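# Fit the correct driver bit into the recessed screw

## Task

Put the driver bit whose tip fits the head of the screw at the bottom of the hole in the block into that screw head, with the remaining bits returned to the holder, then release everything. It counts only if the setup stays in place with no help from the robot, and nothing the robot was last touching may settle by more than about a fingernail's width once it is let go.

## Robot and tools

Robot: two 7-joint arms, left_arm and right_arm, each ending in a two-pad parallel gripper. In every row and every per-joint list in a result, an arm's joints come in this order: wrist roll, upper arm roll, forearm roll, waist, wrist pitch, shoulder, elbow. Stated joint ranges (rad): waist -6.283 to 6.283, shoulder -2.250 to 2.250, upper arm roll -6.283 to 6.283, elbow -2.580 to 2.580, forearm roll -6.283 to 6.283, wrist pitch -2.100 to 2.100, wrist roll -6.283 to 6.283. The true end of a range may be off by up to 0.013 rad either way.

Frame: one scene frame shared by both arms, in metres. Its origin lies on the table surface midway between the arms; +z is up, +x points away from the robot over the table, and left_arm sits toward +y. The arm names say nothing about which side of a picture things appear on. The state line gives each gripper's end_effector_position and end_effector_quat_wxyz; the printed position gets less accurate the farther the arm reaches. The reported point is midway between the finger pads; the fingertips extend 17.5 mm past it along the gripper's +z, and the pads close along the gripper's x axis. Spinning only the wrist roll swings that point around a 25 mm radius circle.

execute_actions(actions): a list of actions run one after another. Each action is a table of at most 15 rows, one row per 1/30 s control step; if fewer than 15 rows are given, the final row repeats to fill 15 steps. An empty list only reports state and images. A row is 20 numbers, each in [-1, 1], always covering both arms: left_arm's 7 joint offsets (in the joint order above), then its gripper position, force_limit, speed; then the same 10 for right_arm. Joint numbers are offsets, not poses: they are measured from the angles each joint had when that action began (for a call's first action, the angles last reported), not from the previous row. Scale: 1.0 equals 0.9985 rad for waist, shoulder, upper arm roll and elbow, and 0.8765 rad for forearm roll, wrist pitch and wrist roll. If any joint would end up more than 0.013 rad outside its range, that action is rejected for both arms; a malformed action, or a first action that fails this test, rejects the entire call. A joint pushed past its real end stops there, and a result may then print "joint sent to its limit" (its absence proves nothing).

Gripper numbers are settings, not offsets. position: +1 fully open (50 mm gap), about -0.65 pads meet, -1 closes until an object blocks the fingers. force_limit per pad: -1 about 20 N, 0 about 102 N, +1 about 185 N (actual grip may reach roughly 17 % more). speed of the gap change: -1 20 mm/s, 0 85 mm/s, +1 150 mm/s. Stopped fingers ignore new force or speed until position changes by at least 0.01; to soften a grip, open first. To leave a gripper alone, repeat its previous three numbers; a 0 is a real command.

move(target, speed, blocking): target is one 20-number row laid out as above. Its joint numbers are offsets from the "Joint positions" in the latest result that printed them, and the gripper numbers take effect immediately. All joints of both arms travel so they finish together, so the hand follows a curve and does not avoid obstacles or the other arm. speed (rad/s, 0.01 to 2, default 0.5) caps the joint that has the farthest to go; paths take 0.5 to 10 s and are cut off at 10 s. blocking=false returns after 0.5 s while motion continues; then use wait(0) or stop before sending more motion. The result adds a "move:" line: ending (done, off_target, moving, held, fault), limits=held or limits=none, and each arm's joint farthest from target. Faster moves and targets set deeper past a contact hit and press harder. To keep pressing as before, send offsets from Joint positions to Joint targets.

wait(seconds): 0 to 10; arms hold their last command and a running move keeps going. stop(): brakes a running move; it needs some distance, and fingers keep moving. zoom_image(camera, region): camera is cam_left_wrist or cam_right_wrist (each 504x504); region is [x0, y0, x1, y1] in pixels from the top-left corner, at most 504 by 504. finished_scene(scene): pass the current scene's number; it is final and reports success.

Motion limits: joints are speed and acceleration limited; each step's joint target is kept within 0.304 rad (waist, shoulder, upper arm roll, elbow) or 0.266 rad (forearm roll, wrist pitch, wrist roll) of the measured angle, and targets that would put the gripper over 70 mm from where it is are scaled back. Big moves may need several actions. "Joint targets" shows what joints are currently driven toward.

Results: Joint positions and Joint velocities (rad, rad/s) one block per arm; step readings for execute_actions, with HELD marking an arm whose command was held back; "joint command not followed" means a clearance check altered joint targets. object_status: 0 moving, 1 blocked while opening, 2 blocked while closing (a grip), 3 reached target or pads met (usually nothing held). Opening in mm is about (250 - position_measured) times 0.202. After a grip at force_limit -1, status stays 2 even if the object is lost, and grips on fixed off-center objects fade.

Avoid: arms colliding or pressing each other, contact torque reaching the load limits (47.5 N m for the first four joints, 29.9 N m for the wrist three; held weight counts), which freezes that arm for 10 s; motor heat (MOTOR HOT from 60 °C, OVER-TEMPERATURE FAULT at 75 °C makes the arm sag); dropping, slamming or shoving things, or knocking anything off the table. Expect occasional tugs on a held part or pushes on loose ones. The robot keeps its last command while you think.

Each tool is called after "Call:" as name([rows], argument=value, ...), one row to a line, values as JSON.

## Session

Call:
execute_actions(actions=[])

Scene clock: 0.00 s.
left_arm: end_effector_position=(+0.6461, +0.2797, +0.3438) position_measured=3 object_status=3 end_effector_quat_wxyz=(+0.078, +0.988, +0.027, +0.132) | right_arm: end_effector_position=(+0.7776, -0.2253, +0.2277) position_measured=3 object_status=3 end_effector_quat_wxyz=(-0.017, -0.502, +0.685, -0.527)
Joint names: [wrist roll, upper arm roll, forearm roll, waist, wrist pitch, shoulder, elbow]
Joint positions: left_arm=[ 0.225  0.361 -0.067  0.019  1.297  0.494  1.086] | right_arm=[ 3.705  0.24   0.88  -0.653  1.519  1.32   0.375]
Joint velocities: left_arm=[-0.001 -0.    -0.001  0.    -0.001  0.001  0.001] | right_arm=[-0.     0.     0.001  0.     0.     0.    -0.   ]
Joint targets: left_arm=[0.225 0.361 -0.067 0.019 1.297 0.494 1.086] | right_arm=[3.705 0.240 0.880 -0.653 1.519 1.320 0.375]

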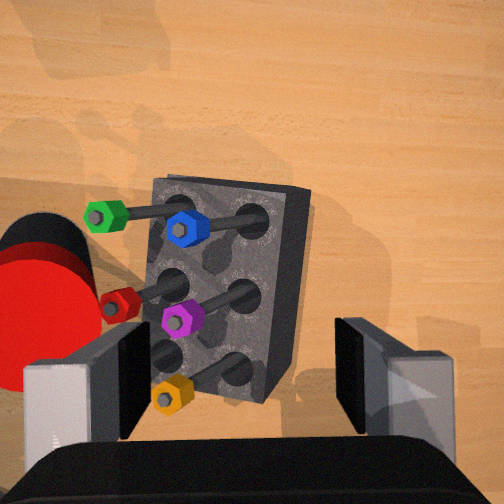

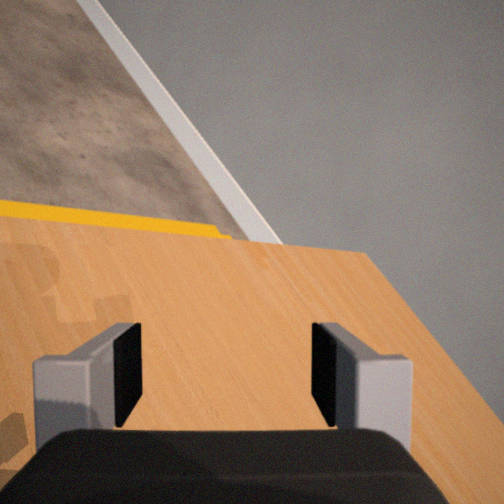

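Call:
zoom_image(camera="cam_left_wrist", region=[70, 160, 330, 420])

Region (70, 160, 330, 420) of cam_left_wrist's 504x504 image, scaled by 1.938.

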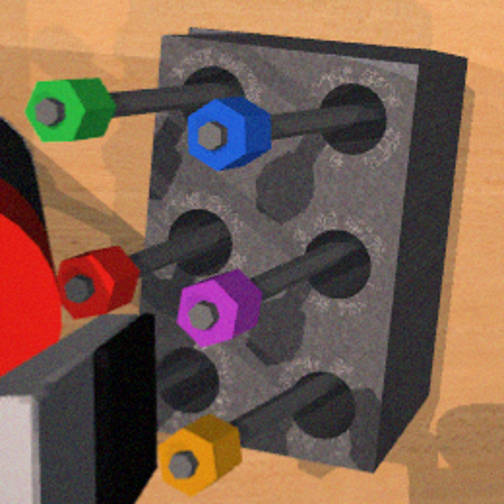

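Call:
move(target=[0.1886,-0.3615,-0.0974,0.4717,-0.4606,-0.3804,0.5525,1,-1,0,0.964,-0.2404,-0.9926,0.0531,0.2293,-0.9915,0.5258,1,-1,0], speed=0.9)

Scene clock: 10.30 s.
left_arm: end_effector_position=(+0.5451, +0.2273, +0.3573) position_measured=3 object_status=3 end_effector_quat_wxyz=(+0.022, +0.967, -0.006, +0.254) | right_arm: end_effector_position=(+0.4423, -0.1154, +0.4679) position_measured=3 object_status=3 end_effector_quat_wxyz=(-0.087, +0.848, -0.521, +0.041)
Joint names: [wrist roll, upper arm roll, forearm roll, waist, wrist pitch, shoulder, elbow]
Joint positions: left_arm=[ 0.39   0.    -0.153  0.49   0.893  0.114  1.638] | right_arm=[ 4.55 -0.    0.01 -0.6   1.72  0.33  0.9 ]
Joint velocities: left_arm=[-0.001  0.     0.     0.001  0.     0.001 -0.001] | right_arm=[-0.001 -0.    -0.001  0.    -0.    -0.003  0.001]
Joint targets: left_arm=[0.390 0.000 -0.153 0.490 0.893 0.114 1.638] | right_arm=[4.550 -0.000 0.010 -0.599 1.720 0.330 0.900]
move: done; limits=none; left_arm: farthest joint: the waist, 0.000 radians from its target (0.471 radians at the start); right_arm: farthest joint: the waist, 0.000 radians from its target (0.053 radians at the start)

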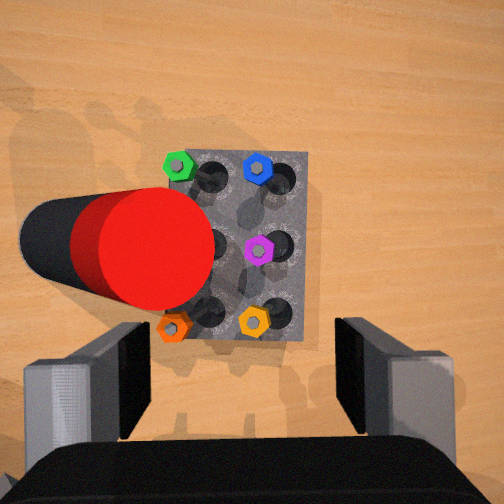

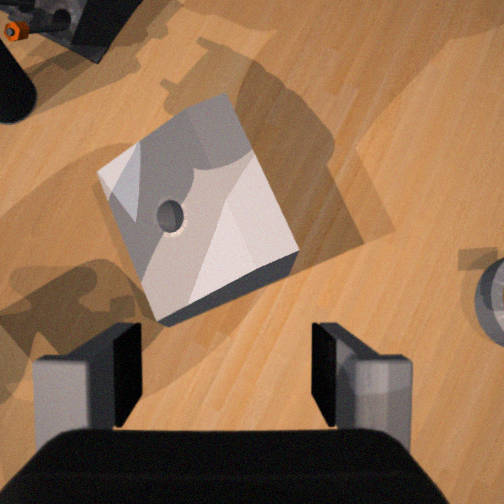

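Call:
zoom_image(camera="cam_left_wrist", region=[150, 140, 320, 350])

Call:
zoom_image(camera="cam_right_wrist", region=[80, 80, 330, 330])

Region (150, 140, 320, 350) of cam_left_wrist's 504x504 image, scaled by 2.400; it fills the left 408 columns of this view, and the rest is white.

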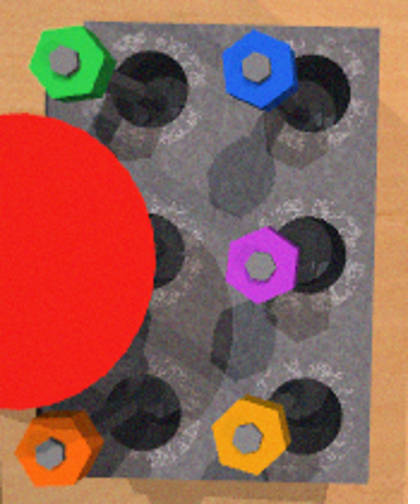

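Region (80, 80, 330, 330) of cam_right_wrist's 504x504 image, scaled by 2.016.

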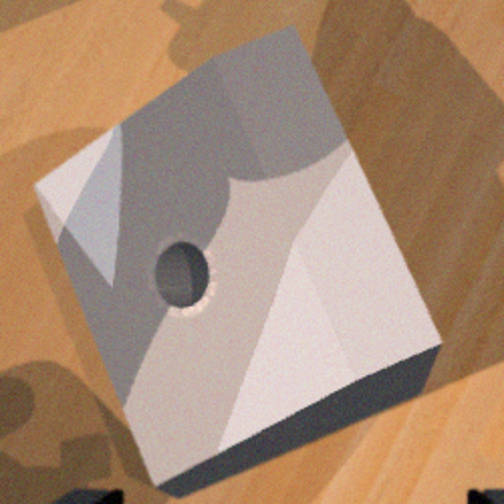

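Call:
zoom_image(camera="cam_left_wrist", region=[185, 150, 305, 205])

Call:
zoom_image(camera="cam_left_wrist", region=[185, 285, 305, 340])

Call:
zoom_image(camera="cam_left_wrist", region=[185, 218, 305, 273])

Region (185, 150, 305, 205) of cam_left_wrist's 504x504 image, scaled by 4.200; it fills the top 231 rows of this view, and the rest is white.

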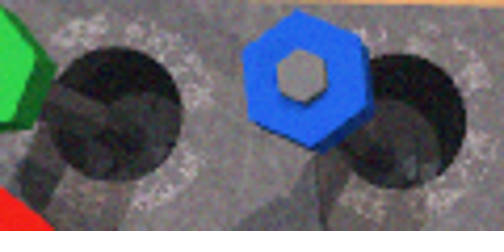

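Region (185, 285, 305, 340) of cam_left_wrist's 504x504 image, scaled by 4.200; it fills the top 231 rows of this view, and the rest is white.

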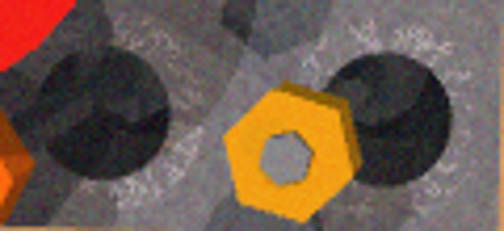

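Region (185, 218, 305, 273) of cam_left_wrist's 504x504 image, scaled by 4.200; it fills the top 231 rows of this view, and the rest is white.

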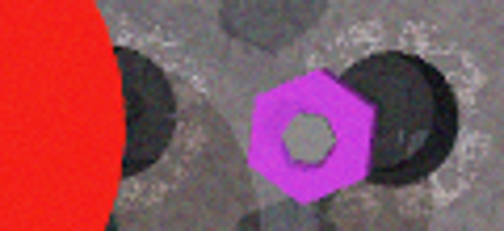

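Call:
move(target=[-0.4362,0,0.1697,0.3755,-0.2893,-0.0511,0.2782,1,-1,0,0,0,0,0,0,0,0,1,-1,0], speed=0.8)

Scene clock: 18.93 s.
left_arm: end_effector_position=(+0.4178, +0.0460, +0.2935) position_measured=3 object_status=3 end_effector_quat_wxyz=(+0.090, +0.906, -0.334, +0.243) | right_arm: end_effector_position=(+0.4423, -0.1154, +0.4679) position_measured=3 object_status=3 end_effector_quat_wxyz=(-0.087, +0.848, -0.521, +0.041)
Joint names: [wrist roll, upper arm roll, forearm roll, waist, wrist pitch, shoulder, elbow]
Joint positions: left_arm=[ 0.008  0.    -0.004  0.865  0.639  0.063  1.915] | right_arm=[ 4.55 -0.    0.01 -0.6   1.72  0.33  0.9 ]
Joint velocities: left_arm=[-0.001  0.    -0.     0.002 -0.001  0.001  0.003] | right_arm=[-0.    -0.     0.001  0.001  0.    -0.     0.   ]
Joint targets: left_arm=[0.008 0.000 -0.004 0.865 0.639 0.063 1.915] | right_arm=[4.550 -0.000 0.010 -0.600 1.720 0.330 0.900]
move: done; limits=none; left_arm: farthest joint: the waist, 0.000 radians from its target (0.375 radians at the start); right_arm: farthest joint: the waist, 0.000 radians from its target (0.001 radians at the start)

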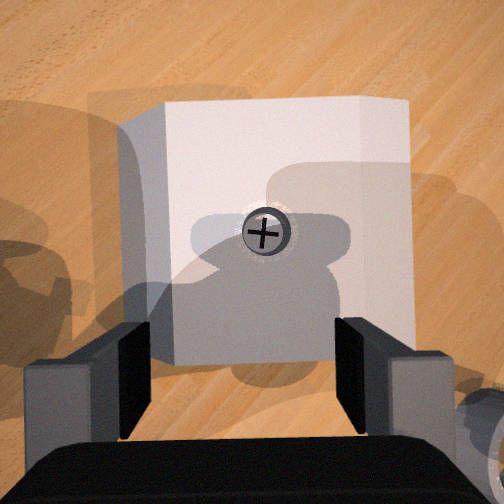

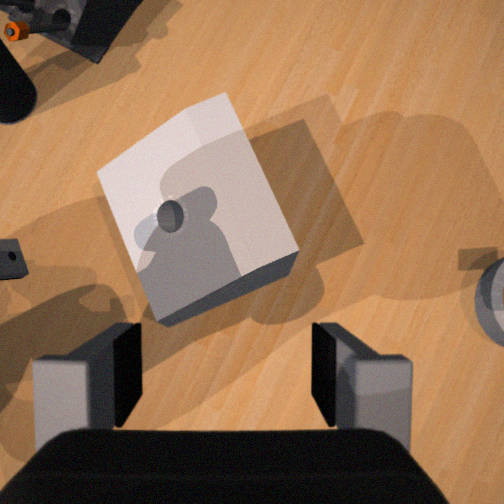

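Call:
zoom_image(camera="cam_left_wrist", region=[232, 197, 302, 267])

Region (232, 197, 302, 267) of cam_left_wrist's 504x504 image, scaled by 7.200.

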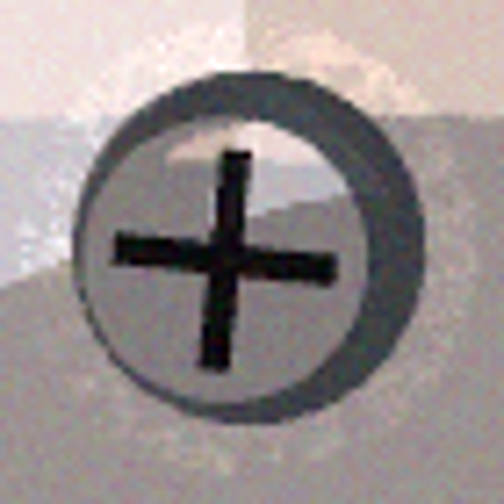

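Call:
move(target=[0.6024,0,-0.3187,-0.3170,-0.1020,0.3920,-0.2551,-0.6,-1,0.5,0,0,0,0,0,0,0,1,-1,0], speed=0.8)

Scene clock: 27.70 s.
left_arm: end_effector_position=(+0.6261, +0.1713, +0.2115) position_measured=242 object_status=3 end_effector_quat_wxyz=(+0.015, +0.967, -0.032, +0.254) | right_arm: end_effector_position=(+0.4423, -0.1154, +0.4679) position_measured=3 object_status=3 end_effector_quat_wxyz=(-0.087, +0.848, -0.521, +0.041)
Joint names: [wrist roll, upper arm roll, forearm roll, waist, wrist pitch, shoulder, elbow]
Joint positions: left_arm=[ 0.536  0.    -0.283  0.548  0.55   0.454  1.661] | right_arm=[ 4.55 -0.    0.01 -0.6   1.72  0.33  0.9 ]
Joint velocities: left_arm=[-0.001  0.001 -0.    -0.002 -0.     0.001 -0.   ] | right_arm=[ 0.    -0.     0.002 -0.    -0.    -0.    -0.   ]
Joint targets: left_arm=[0.536 0.000 -0.283 0.548 0.550 0.455 1.661] | right_arm=[4.550 -0.000 0.010 -0.600 1.720 0.330 0.900]
move: done; limits=none; left_arm: farthest joint: the wrist pitch, 0.001 radians from its target (0.090 radians at the start); right_arm: farthest joint: the waist, 0.000 radians from its target (0.000 radians at the start)

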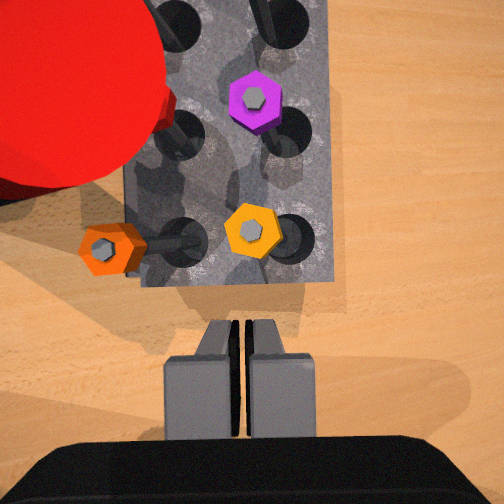

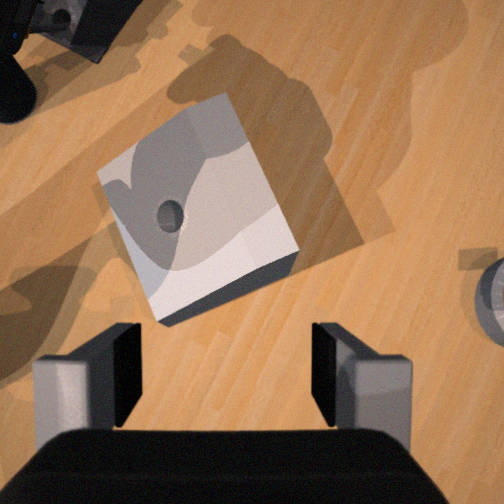

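Call:
zoom_image(camera="cam_left_wrist", region=[150, 205, 220, 275])

Call:
zoom_image(camera="cam_left_wrist", region=[255, 203, 325, 273])

Region (150, 205, 220, 275) of cam_left_wrist's 504x504 image, scaled by 7.200.

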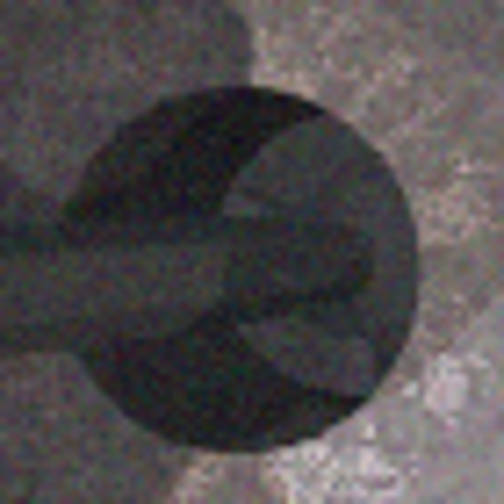

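Region (255, 203, 325, 273) of cam_left_wrist's 504x504 image, scaled by 7.200.

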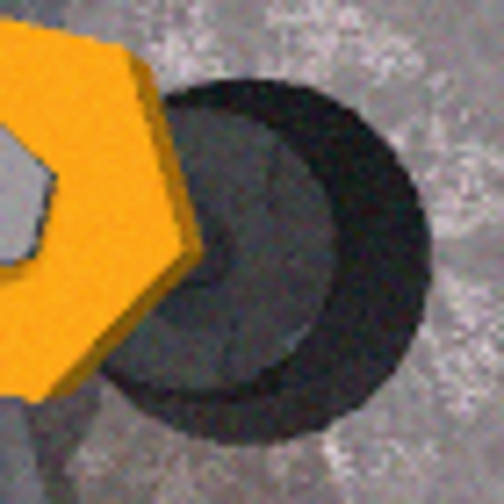

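Call:
zoom_image(camera="cam_left_wrist", region=[140, 90, 340, 290])

Region (140, 90, 340, 290) of cam_left_wrist's 504x504 image, scaled by 2.520.

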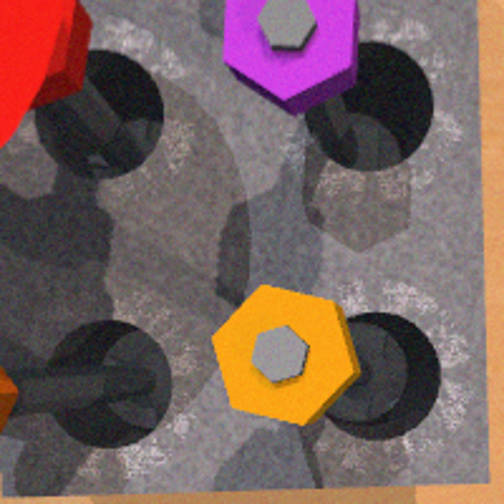

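Call:
zoom_image(camera="cam_left_wrist", region=[170, 212, 220, 268])

Call:
execute_actions(actions=[])

Call:
zoom_image(camera="cam_left_wrist", region=[150, 200, 330, 280])

Region (170, 212, 220, 268) of cam_left_wrist's 504x504 image, scaled by 9.000; it fills the left 450 columns of this view, and the rest is white.

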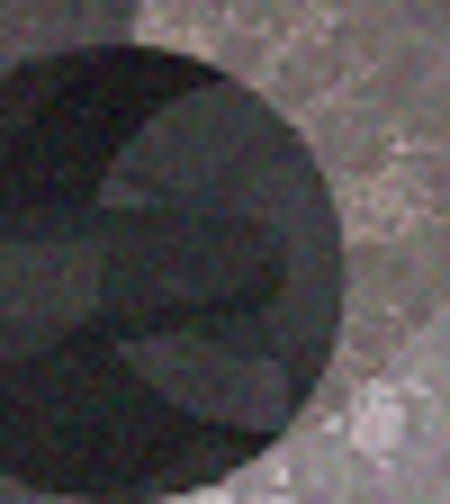

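Scene clock: 28.70 s.
left_arm: end_effector_position=(+0.6261, +0.1714, +0.2114) position_measured=242 object_status=3 end_effector_quat_wxyz=(+0.015, +0.967, -0.032, +0.254) | right_arm: end_effector_position=(+0.4423, -0.1154, +0.4679) position_measured=3 object_status=3 end_effector_quat_wxyz=(-0.087, +0.848, -0.521, +0.041)
Joint names: [wrist roll, upper arm roll, forearm roll, waist, wrist pitch, shoulder, elbow]
Joint positions: left_arm=[ 0.536  0.    -0.283  0.548  0.55   0.455  1.661] | right_arm=[ 4.55 -0.    0.01 -0.6   1.72  0.33  0.9 ]
Joint velocities: left_arm=[ 0.     0.     0.    -0.     0.     0.002  0.   ] | right_arm=[ 0. -0.  0.  0.  0. -0. -0.]
Joint targets: left_arm=[0.536 0.000 -0.283 0.548 0.550 0.455 1.661] | right_arm=[4.550 -0.000 0.010 -0.600 1.720 0.330 0.900]

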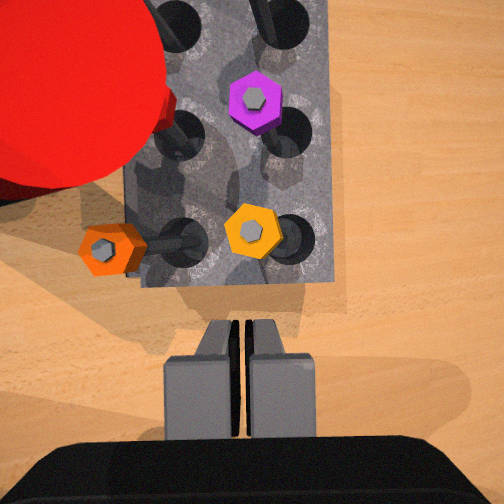

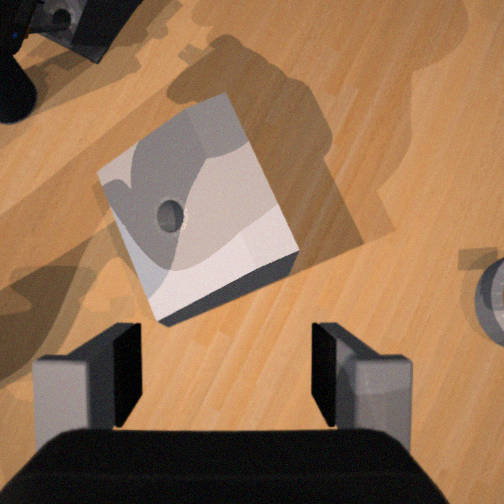

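Region (150, 200, 330, 280) of cam_left_wrist's 504x504 image, scaled by 2.800.

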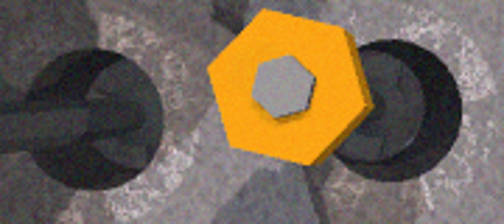

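Call:
move(target=[0.06436,0,-0.04597,0.01512,-0.06274,-0.02500,0.08612,-0.6,-1,0.5,0,0,0,0,0,0,0,1,-1,0], speed=0.3)

Call:
zoom_image(camera="cam_left_wrist", region=[195, 200, 285, 285])

Scene clock: 32.90 s.
left_arm: end_effector_position=(+0.6046, +0.1726, +0.1995) position_measured=242 object_status=3 end_effector_quat_wxyz=(+0.016, +0.967, -0.032, +0.253) | right_arm: end_effector_position=(+0.4423, -0.1154, +0.4679) position_measured=3 object_status=3 end_effector_quat_wxyz=(-0.087, +0.848, -0.521, +0.041)
Joint names: [wrist roll, upper arm roll, forearm roll, waist, wrist pitch, shoulder, elbow]
Joint positions: left_arm=[ 0.592  0.    -0.324  0.563  0.495  0.43   1.747] | right_arm=[ 4.55 -0.    0.01 -0.6   1.72  0.33  0.9 ]
Joint velocities: left_arm=[ 0.001  0.     0.     0.001  0.    -0.001 -0.   ] | right_arm=[ 0.    -0.     0.002  0.     0.    -0.    -0.   ]
Joint targets: left_arm=[0.592 0.000 -0.324 0.563 0.495 0.430 1.747] | right_arm=[4.550 -0.000 0.010 -0.600 1.720 0.330 0.900]
move: done; limits=none; left_arm: farthest joint: the waist, 0.000 radians from its target (0.015 radians at the start); right_arm: farthest joint: the waist, 0.000 radians from its target (0.000 radians at the start)

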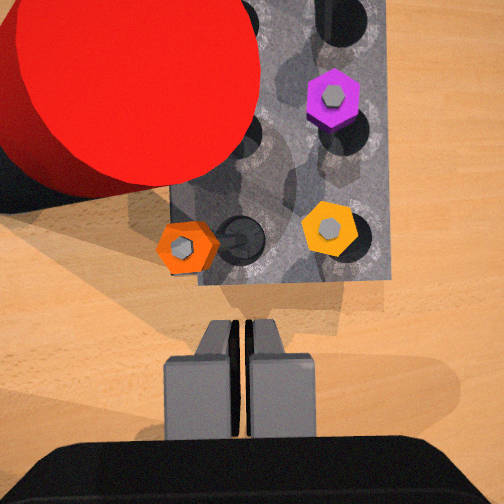

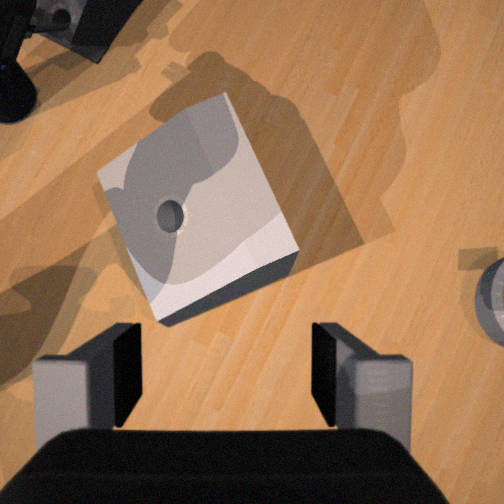

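Region (195, 200, 285, 285) of cam_left_wrist's 504x504 image, scaled by 5.600.

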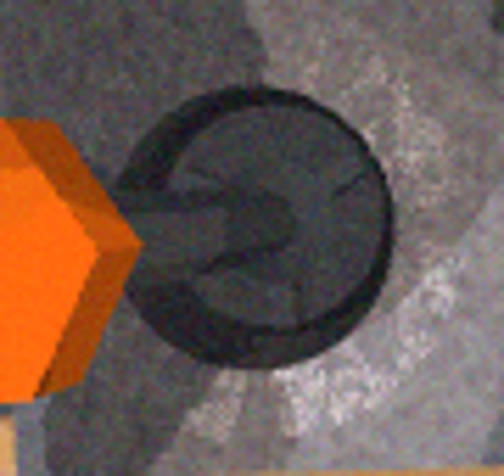

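Call:
move(target=[-0.2737,0,0.1638,-0.1212,0.0735,0.0185,-0.1128,-0.6,-1,0.5,0,0,0,0,0,0,0,1,-1,0], speed=0.6)

Call:
zoom_image(camera="cam_left_wrist", region=[195, 200, 285, 285])

Scene clock: 35.13 s.
left_arm: end_effector_position=(+0.6478, +0.2146, +0.2217) position_measured=242 object_status=3 end_effector_quat_wxyz=(+0.016, +0.966, -0.032, +0.254) | right_arm: end_effector_position=(+0.4423, -0.1154, +0.4679) position_measured=3 object_status=3 end_effector_quat_wxyz=(-0.087, +0.848, -0.521, +0.041)
Joint names: [wrist roll, upper arm roll, forearm roll, waist, wrist pitch, shoulder, elbow]
Joint positions: left_arm=[ 0.352  0.    -0.18   0.442  0.56   0.448  1.634] | right_arm=[ 4.55 -0.    0.01 -0.6   1.72  0.33  0.9 ]
Joint velocities: left_arm=[ 0.    -0.    -0.001 -0.003 -0.001  0.001 -0.   ] | right_arm=[-0.001 -0.     0.001  0.    -0.    -0.    -0.   ]
Joint targets: left_arm=[0.352 0.000 -0.180 0.442 0.560 0.448 1.634] | right_arm=[4.550 -0.000 0.010 -0.600 1.720 0.330 0.900]
move: done; limits=none; left_arm: farthest joint: the waist, 0.000 radians from its target (0.121 radians at the start); right_arm: farthest joint: the waist, 0.000 radians from its target (0.000 radians at the start)

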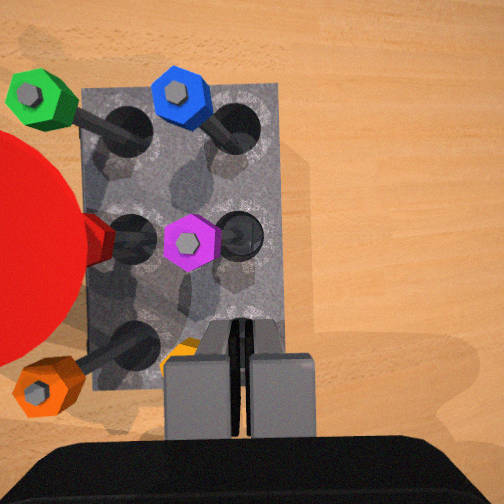

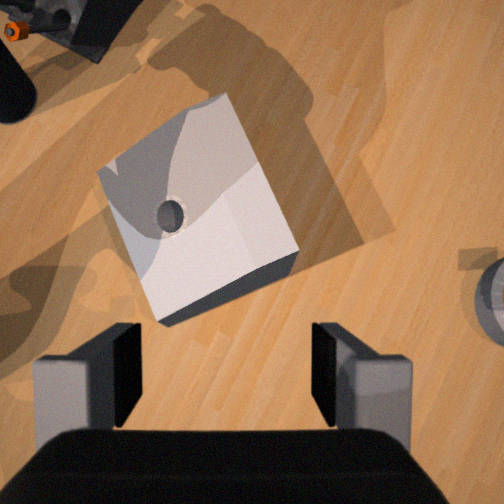

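Region (195, 200, 285, 285) of cam_left_wrist's 504x504 image, scaled by 5.600.

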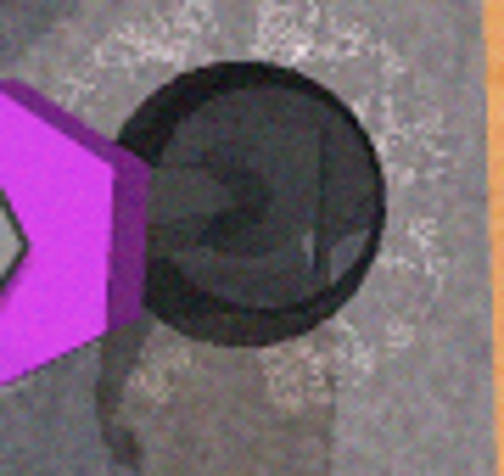

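Call:
move(target=[-0.1895,0,0.1035,-0.1029,-0.0326,-0.0202,0.0373,-0.6,-1,0.5,0,0,0,0,0,0,0,1,-1,0], speed=0.6)

Call:
zoom_image(camera="cam_left_wrist", region=[195, 200, 285, 285])

Scene clock: 37.27 s.
left_arm: end_effector_position=(+0.6510, +0.2614, +0.2206) position_measured=242 object_status=3 end_effector_quat_wxyz=(+0.016, +0.967, -0.032, +0.254) | right_arm: end_effector_position=(+0.4423, -0.1154, +0.4679) position_measured=3 object_status=3 end_effector_quat_wxyz=(-0.087, +0.848, -0.521, +0.041)
Joint names: [wrist roll, upper arm roll, forearm roll, waist, wrist pitch, shoulder, elbow]
Joint positions: left_arm=[ 0.186  0.    -0.089  0.34   0.531  0.428  1.671] | right_arm=[ 4.55 -0.    0.01 -0.6   1.72  0.33  0.9 ]
Joint velocities: left_arm=[-0.001 -0.    -0.001 -0.003  0.    -0.001  0.   ] | right_arm=[-0. -0.  0. -0. -0. -0. -0.]
Joint targets: left_arm=[0.186 0.000 -0.089 0.340 0.531 0.428 1.671] | right_arm=[4.550 -0.000 0.010 -0.600 1.720 0.330 0.900]
move: done; limits=none; left_arm: farthest joint: the waist, 0.001 radians from its target (0.103 radians at the start); right_arm: farthest joint: the waist, 0.000 radians from its target (0.000 radians at the start)

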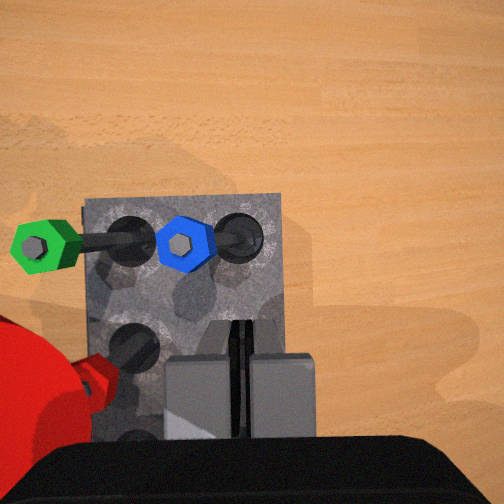

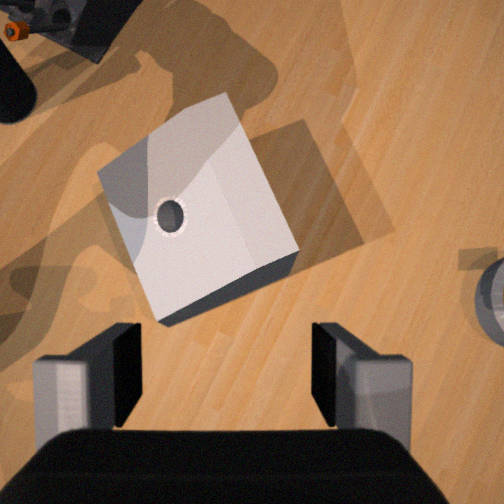

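Region (195, 200, 285, 285) of cam_left_wrist's 504x504 image, scaled by 5.600.

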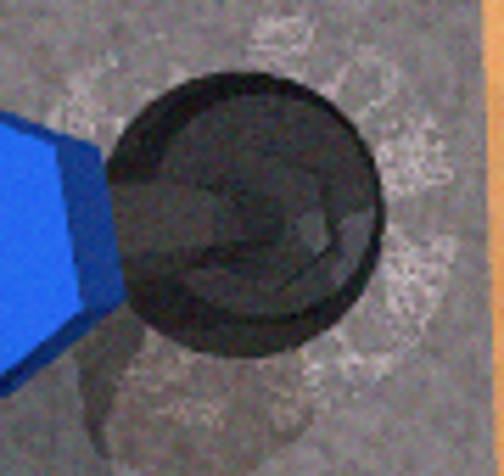

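Call:
move(target=[0.8960,0,0.0416,-0.0381,0.0075,-0.0291,0.0207,-0.6,-1,0.5,0,0,0,0,0,0,0,1,-1,0], speed=1.2)

Call:
zoom_image(camera="cam_left_wrist", region=[200, 190, 290, 275])

Scene clock: 42.17 s.
left_arm: end_effector_position=(+0.6280, +0.2721, +0.2186) position_measured=242 object_status=3 end_effector_quat_wxyz=(+0.119, +0.894, +0.370, +0.225) | right_arm: end_effector_position=(+0.4423, -0.1154, +0.4679) position_measured=3 object_status=3 end_effector_quat_wxyz=(-0.087, +0.848, -0.521, +0.041)
Joint names: [wrist roll, upper arm roll, forearm roll, waist, wrist pitch, shoulder, elbow]
Joint positions: left_arm=[ 0.972  0.    -0.053  0.302  0.538  0.399  1.692] | right_arm=[ 4.55 -0.    0.01 -0.6   1.72  0.33  0.9 ]
Joint velocities: left_arm=[-0.002 -0.001 -0.    -0.     0.    -0.001  0.   ] | right_arm=[-0.     0.     0.001  0.     0.    -0.     0.   ]
Joint targets: left_arm=[0.972 0.000 -0.053 0.302 0.538 0.399 1.692] | right_arm=[4.550 -0.000 0.010 -0.600 1.720 0.330 0.900]
move: done; limits=none; left_arm: farthest joint: the waist, 0.000 radians from its target (0.038 radians at the start); right_arm: farthest joint: the waist, 0.000 radians from its target (0.000 radians at the start)

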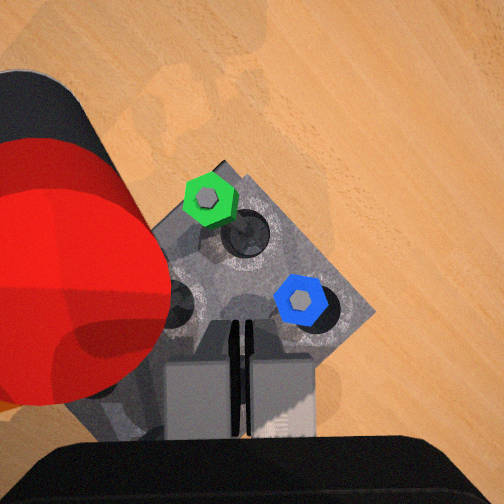

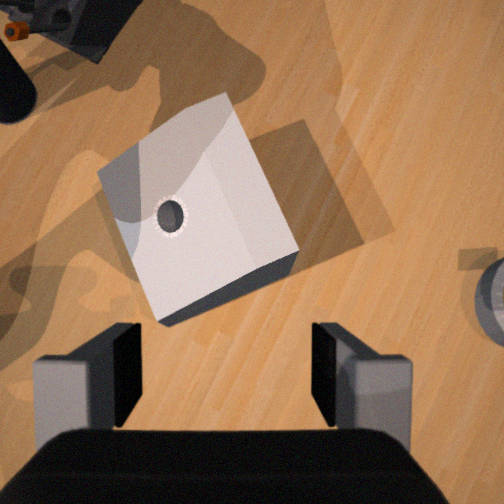

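Region (200, 190, 290, 275) of cam_left_wrist's 504x504 image, scaled by 5.600.

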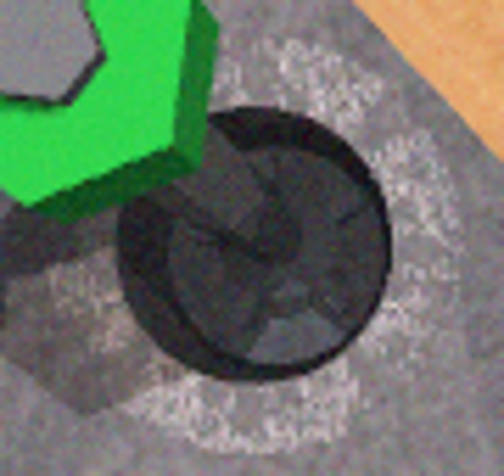

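Call:
execute_actions(actions=[])

Scene clock: 45.03 s.
left_arm: end_effector_position=(+0.6280, +0.2721, +0.2186) position_measured=242 object_status=3 end_effector_quat_wxyz=(+0.119, +0.894, +0.370, +0.225) | right_arm: end_effector_position=(+0.4423, -0.1154, +0.4679) position_measured=3 object_status=3 end_effector_quat_wxyz=(-0.087, +0.848, -0.521, +0.041)
Joint names: [wrist roll, upper arm roll, forearm roll, waist, wrist pitch, shoulder, elbow]
Joint positions: left_arm=[ 0.972  0.    -0.053  0.302  0.538  0.399  1.692] | right_arm=[ 4.55 -0.    0.01 -0.6   1.72  0.33  0.9 ]
Joint velocities: left_arm=[-0.001  0.     0.    -0.     0.     0.002  0.001] | right_arm=[-0.     0.    -0.001 -0.001  0.     0.001  0.   ]
Joint targets: left_arm=[0.972 0.000 -0.053 0.302 0.538 0.399 1.692] | right_arm=[4.550 -0.000 0.010 -0.600 1.720 0.330 0.900]

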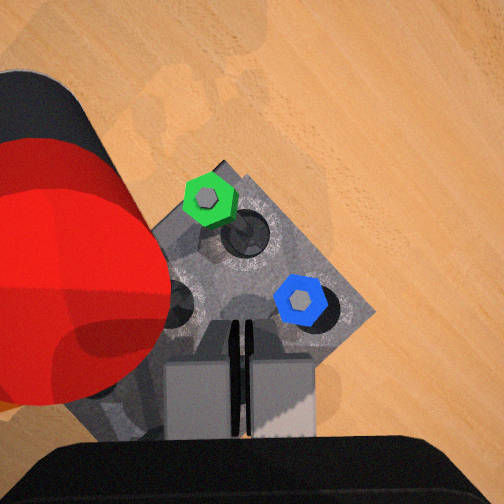

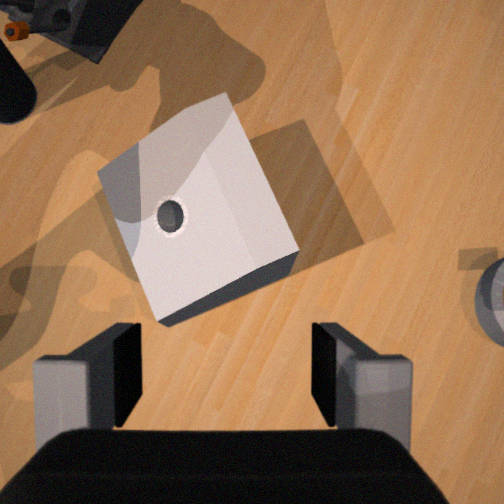

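Call:
zoom_image(camera="cam_left_wrist", region=[200, 190, 290, 275])

Call:
zoom_image(camera="cam_left_wrist", region=[140, 260, 230, 345])

Region (200, 190, 290, 275) of cam_left_wrist's 504x504 image, scaled by 5.600.

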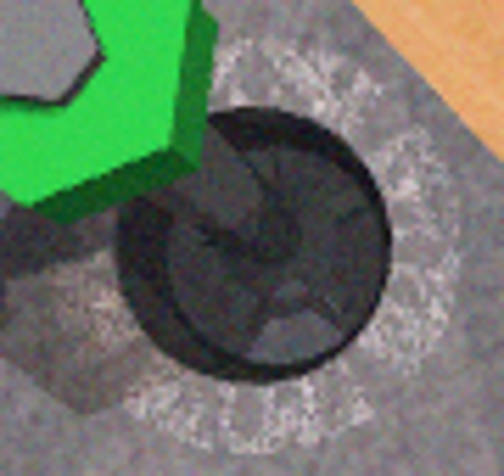

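Region (140, 260, 230, 345) of cam_left_wrist's 504x504 image, scaled by 5.600.

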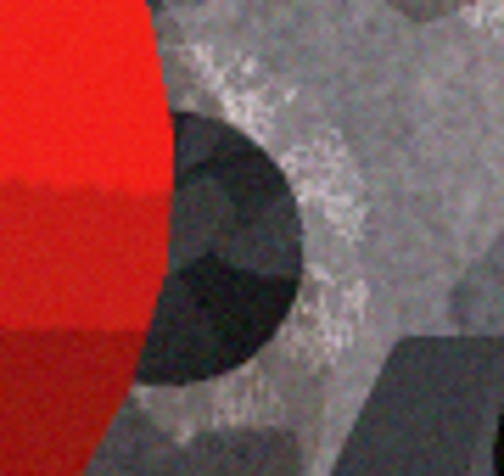

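Call:
zoom_image(camera="cam_left_wrist", region=[100, 130, 300, 290])

Call:
zoom_image(camera="cam_right_wrist", region=[0, 0, 170, 140])

Region (100, 130, 300, 290) of cam_left_wrist's 504x504 image, scaled by 2.520; it fills the top 403 rows of this view, and the rest is white.

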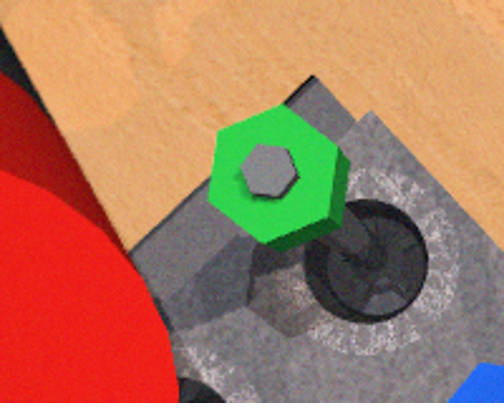

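Region (0, 0, 170, 140) of cam_right_wrist's 504x504 image, scaled by 2.965; it fills the top 415 rows of this view, and the rest is white.

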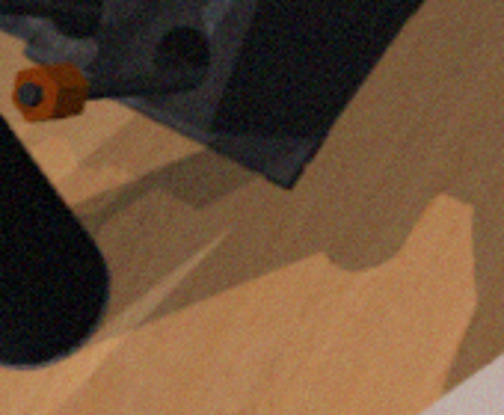

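Call:
zoom_image(camera="cam_left_wrist", region=[0, 50, 180, 230])

Region (0, 50, 180, 230) of cam_left_wrist's 504x504 image, scaled by 2.800.

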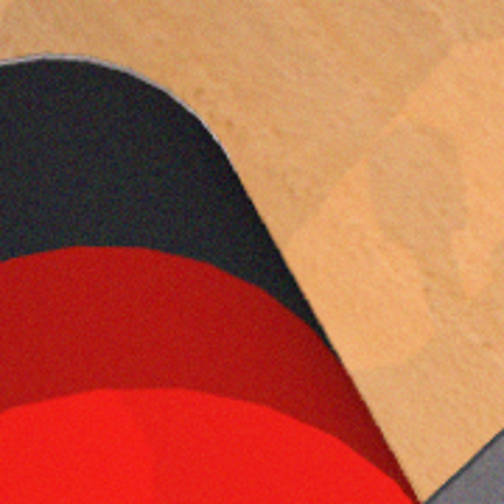

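Call:
move(target=[-0.38,0,-1.0,-0.7517,-1.0,0,0.02,-0.6,-1,0.5,0,0,0,0,0,0,0,1,-1,0], speed=0.9)

Scene clock: 79.37 s.
left_arm: end_effector_position=(+0.7163, +0.7056, +0.4106) position_measured=242 object_status=3 end_effector_quat_wxyz=(-0.142, +0.809, +0.059, +0.568) | right_arm: end_effector_position=(+0.4423, -0.1154, +0.4679) position_measured=3 object_status=3 end_effector_quat_wxyz=(-0.087, +0.848, -0.521, +0.041)
Joint names: [wrist roll, upper arm roll, forearm roll, waist, wrist pitch, shoulder, elbow]
Joint positions: left_arm=[ 0.638  0.    -0.93  -0.448 -0.339  0.399  1.712] | right_arm=[ 4.55 -0.    0.01 -0.6   1.72  0.33  0.9 ]
Joint velocities: left_arm=[-0.002  0.001 -0.    -0.003 -0.     0.001 -0.   ] | right_arm=[-0.     0.    -0.001 -0.001 -0.    -0.     0.001]
Joint targets: left_arm=[0.638 0.000 -0.930 -0.449 -0.339 0.399 1.712] | right_arm=[4.550 -0.000 0.010 -0.600 1.720 0.330 0.900]
move: done; limits=none; left_arm: farthest joint: the waist, 0.000 radians from its target (0.750 radians at the start); right_arm: farthest joint: the waist, 0.000 radians from its target (0.000 radians at the start)

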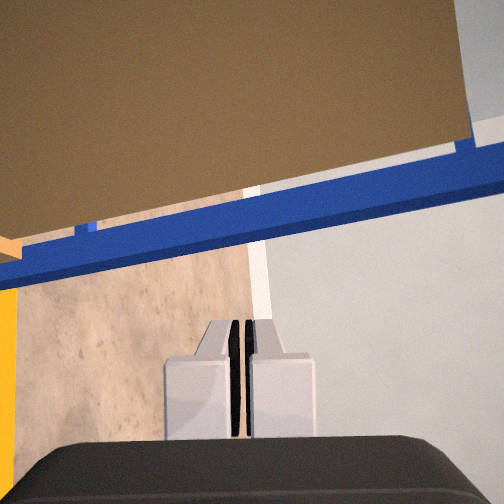

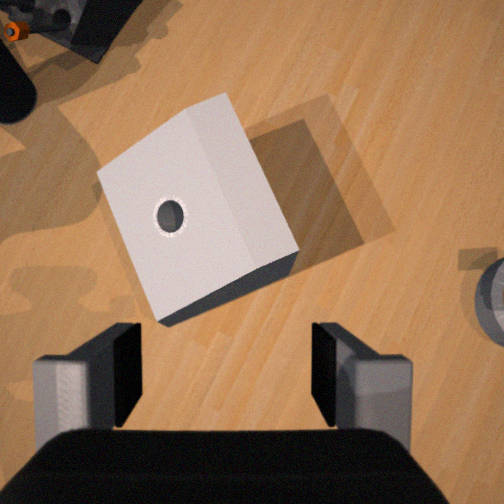

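Call:
move(target=[-0.366,0,-1.0,0,-0.9857,0.602,0.048,-0.6,-1,0.5,0,0,0,0,0,0,0,1,-1,0], speed=0.8)

Scene clock: 81.63 s.
left_arm: end_effector_position=(+0.6287, +0.3569, +0.0851) position_measured=242 object_status=3 end_effector_quat_wxyz=(+0.248, +0.709, -0.452, +0.481) | right_arm: end_effector_position=(+0.4423, -0.1154, +0.4679) position_measured=3 object_status=3 end_effector_quat_wxyz=(-0.087, +0.848, -0.521, +0.041)
Joint names: [wrist roll, upper arm roll, forearm roll, waist, wrist pitch, shoulder, elbow]
Joint positions: left_arm=[ 0.318 -0.    -1.806 -0.448 -1.203  1.     1.76 ] | right_arm=[ 4.55 -0.    0.01 -0.6   1.72  0.33  0.9 ]
Joint velocities: left_arm=[ 0.     0.001  0.    -0.     0.     0.002 -0.   ] | right_arm=[-0.    -0.     0.    -0.001 -0.     0.     0.   ]
Joint targets: left_arm=[0.318 0.000 -1.806 -0.448 -1.203 1.000 1.760] | right_arm=[4.550 -0.000 0.010 -0.600 1.720 0.330 0.900]
move: done; limits=none; left_arm: farthest joint: the waist, 0.000 radians from its target (0.001 radians at the start); right_arm: farthest joint: the waist, 0.000 radians from its target (0.000 radians at the start)

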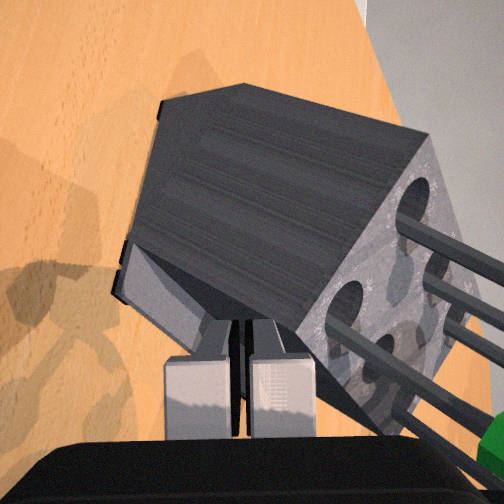

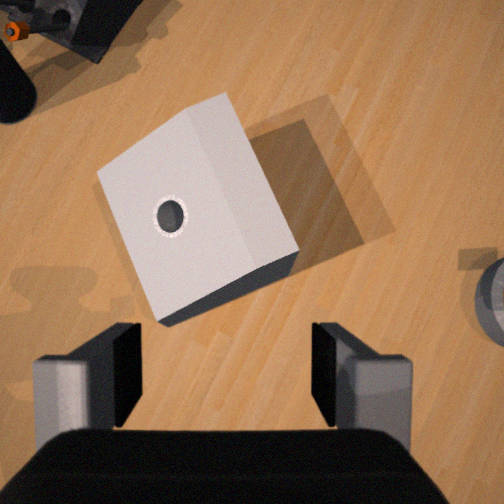

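Call:
move(target=[-0.0008,0,-0.0631,-0.0006,0.0002,0.1040,-0.0218,-0.6,-1,0.5,0,0,0,0,0,0,0,1,-1,0], speed=0.2)

Scene clock: 82.87 s.
left_arm: end_effector_position=(+0.6026, +0.3431, +0.0341) position_measured=242 object_status=3 end_effector_quat_wxyz=(+0.288, +0.711, -0.453, +0.453) | right_arm: end_effector_position=(+0.4423, -0.1154, +0.4679) position_measured=3 object_status=3 end_effector_quat_wxyz=(-0.087, +0.848, -0.521, +0.041)
Joint names: [wrist roll, upper arm roll, forearm roll, waist, wrist pitch, shoulder, elbow]
Joint positions: left_arm=[ 0.317 -0.    -1.861 -0.449 -1.203  1.103  1.738] | right_arm=[ 4.55 -0.    0.01 -0.6   1.72  0.33  0.9 ]
Joint velocities: left_arm=[ 0.     0.    -0.    -0.    -0.     0.004 -0.   ] | right_arm=[-0.001 -0.    -0.002 -0.     0.     0.    -0.   ]
Joint targets: left_arm=[0.317 -0.000 -1.861 -0.449 -1.203 1.104 1.738] | right_arm=[4.550 -0.000 0.010 -0.600 1.720 0.330 0.900]
move: done; limits=none; left_arm: farthest joint: the waist, 0.000 radians from its target (0.000 radians at the start); right_arm: farthest joint: the waist, 0.000 radians from its target (0.000 radians at the start)

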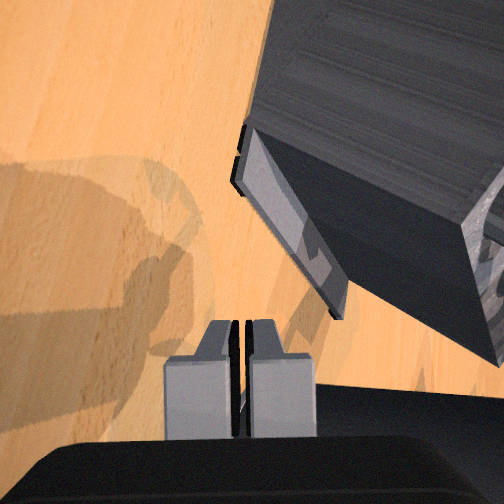

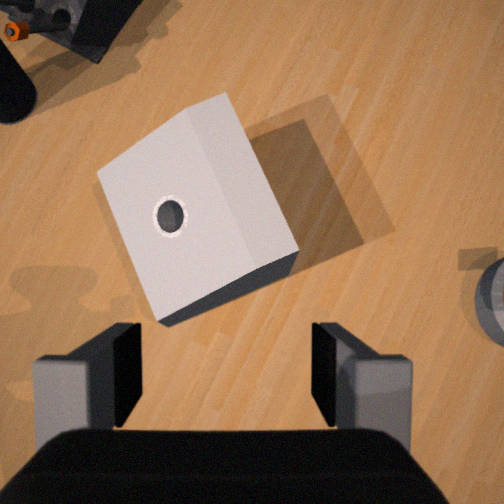

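Call:
move(target=[0.0038,0,0.1734,0.1603,0.0537,-0.0012,0.0088,-0.6,-1,0.5,0,0,0,0,0,0,0,1,-1,0], speed=0.2)

Scene clock: 85.70 s.
left_arm: end_effector_position=(+0.6343, +0.2753, +0.0339) position_measured=242 object_status=3 end_effector_quat_wxyz=(+0.288, +0.711, -0.453, +0.453) | right_arm: end_effector_position=(+0.4423, -0.1154, +0.4679) position_measured=3 object_status=3 end_effector_quat_wxyz=(-0.087, +0.848, -0.521, +0.041)
Joint names: [wrist roll, upper arm roll, forearm roll, waist, wrist pitch, shoulder, elbow]
Joint positions: left_arm=[ 0.32   0.    -1.709 -0.289 -1.156  1.102  1.747] | right_arm=[ 4.55 -0.    0.01 -0.6   1.72  0.33  0.9 ]
Joint velocities: left_arm=[ 0.002  0.001 -0.     0.004 -0.001 -0.    -0.001] | right_arm=[ 0.    -0.    -0.001  0.     0.    -0.     0.001]
Joint targets: left_arm=[0.320 -0.000 -1.709 -0.289 -1.156 1.102 1.747] | right_arm=[4.550 -0.000 0.010 -0.600 1.720 0.330 0.900]
move: done; limits=none; left_arm: farthest joint: the waist, 0.000 radians from its target (0.160 radians at the start); right_arm: farthest joint: the waist, 0.000 radians from its target (0.000 radians at the start)

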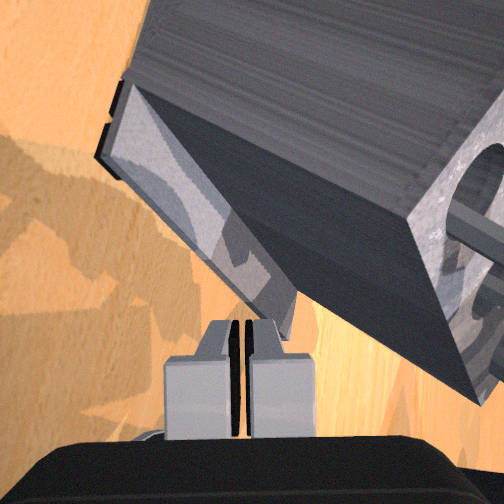

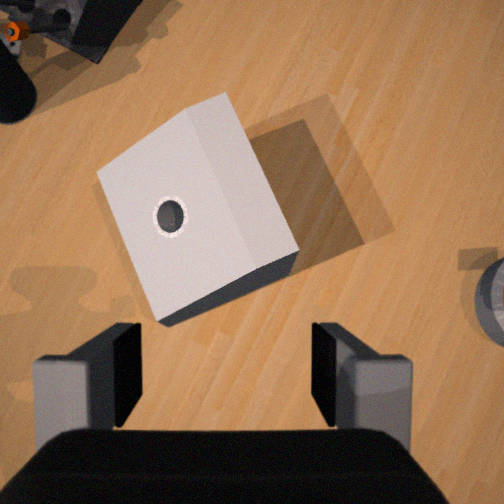

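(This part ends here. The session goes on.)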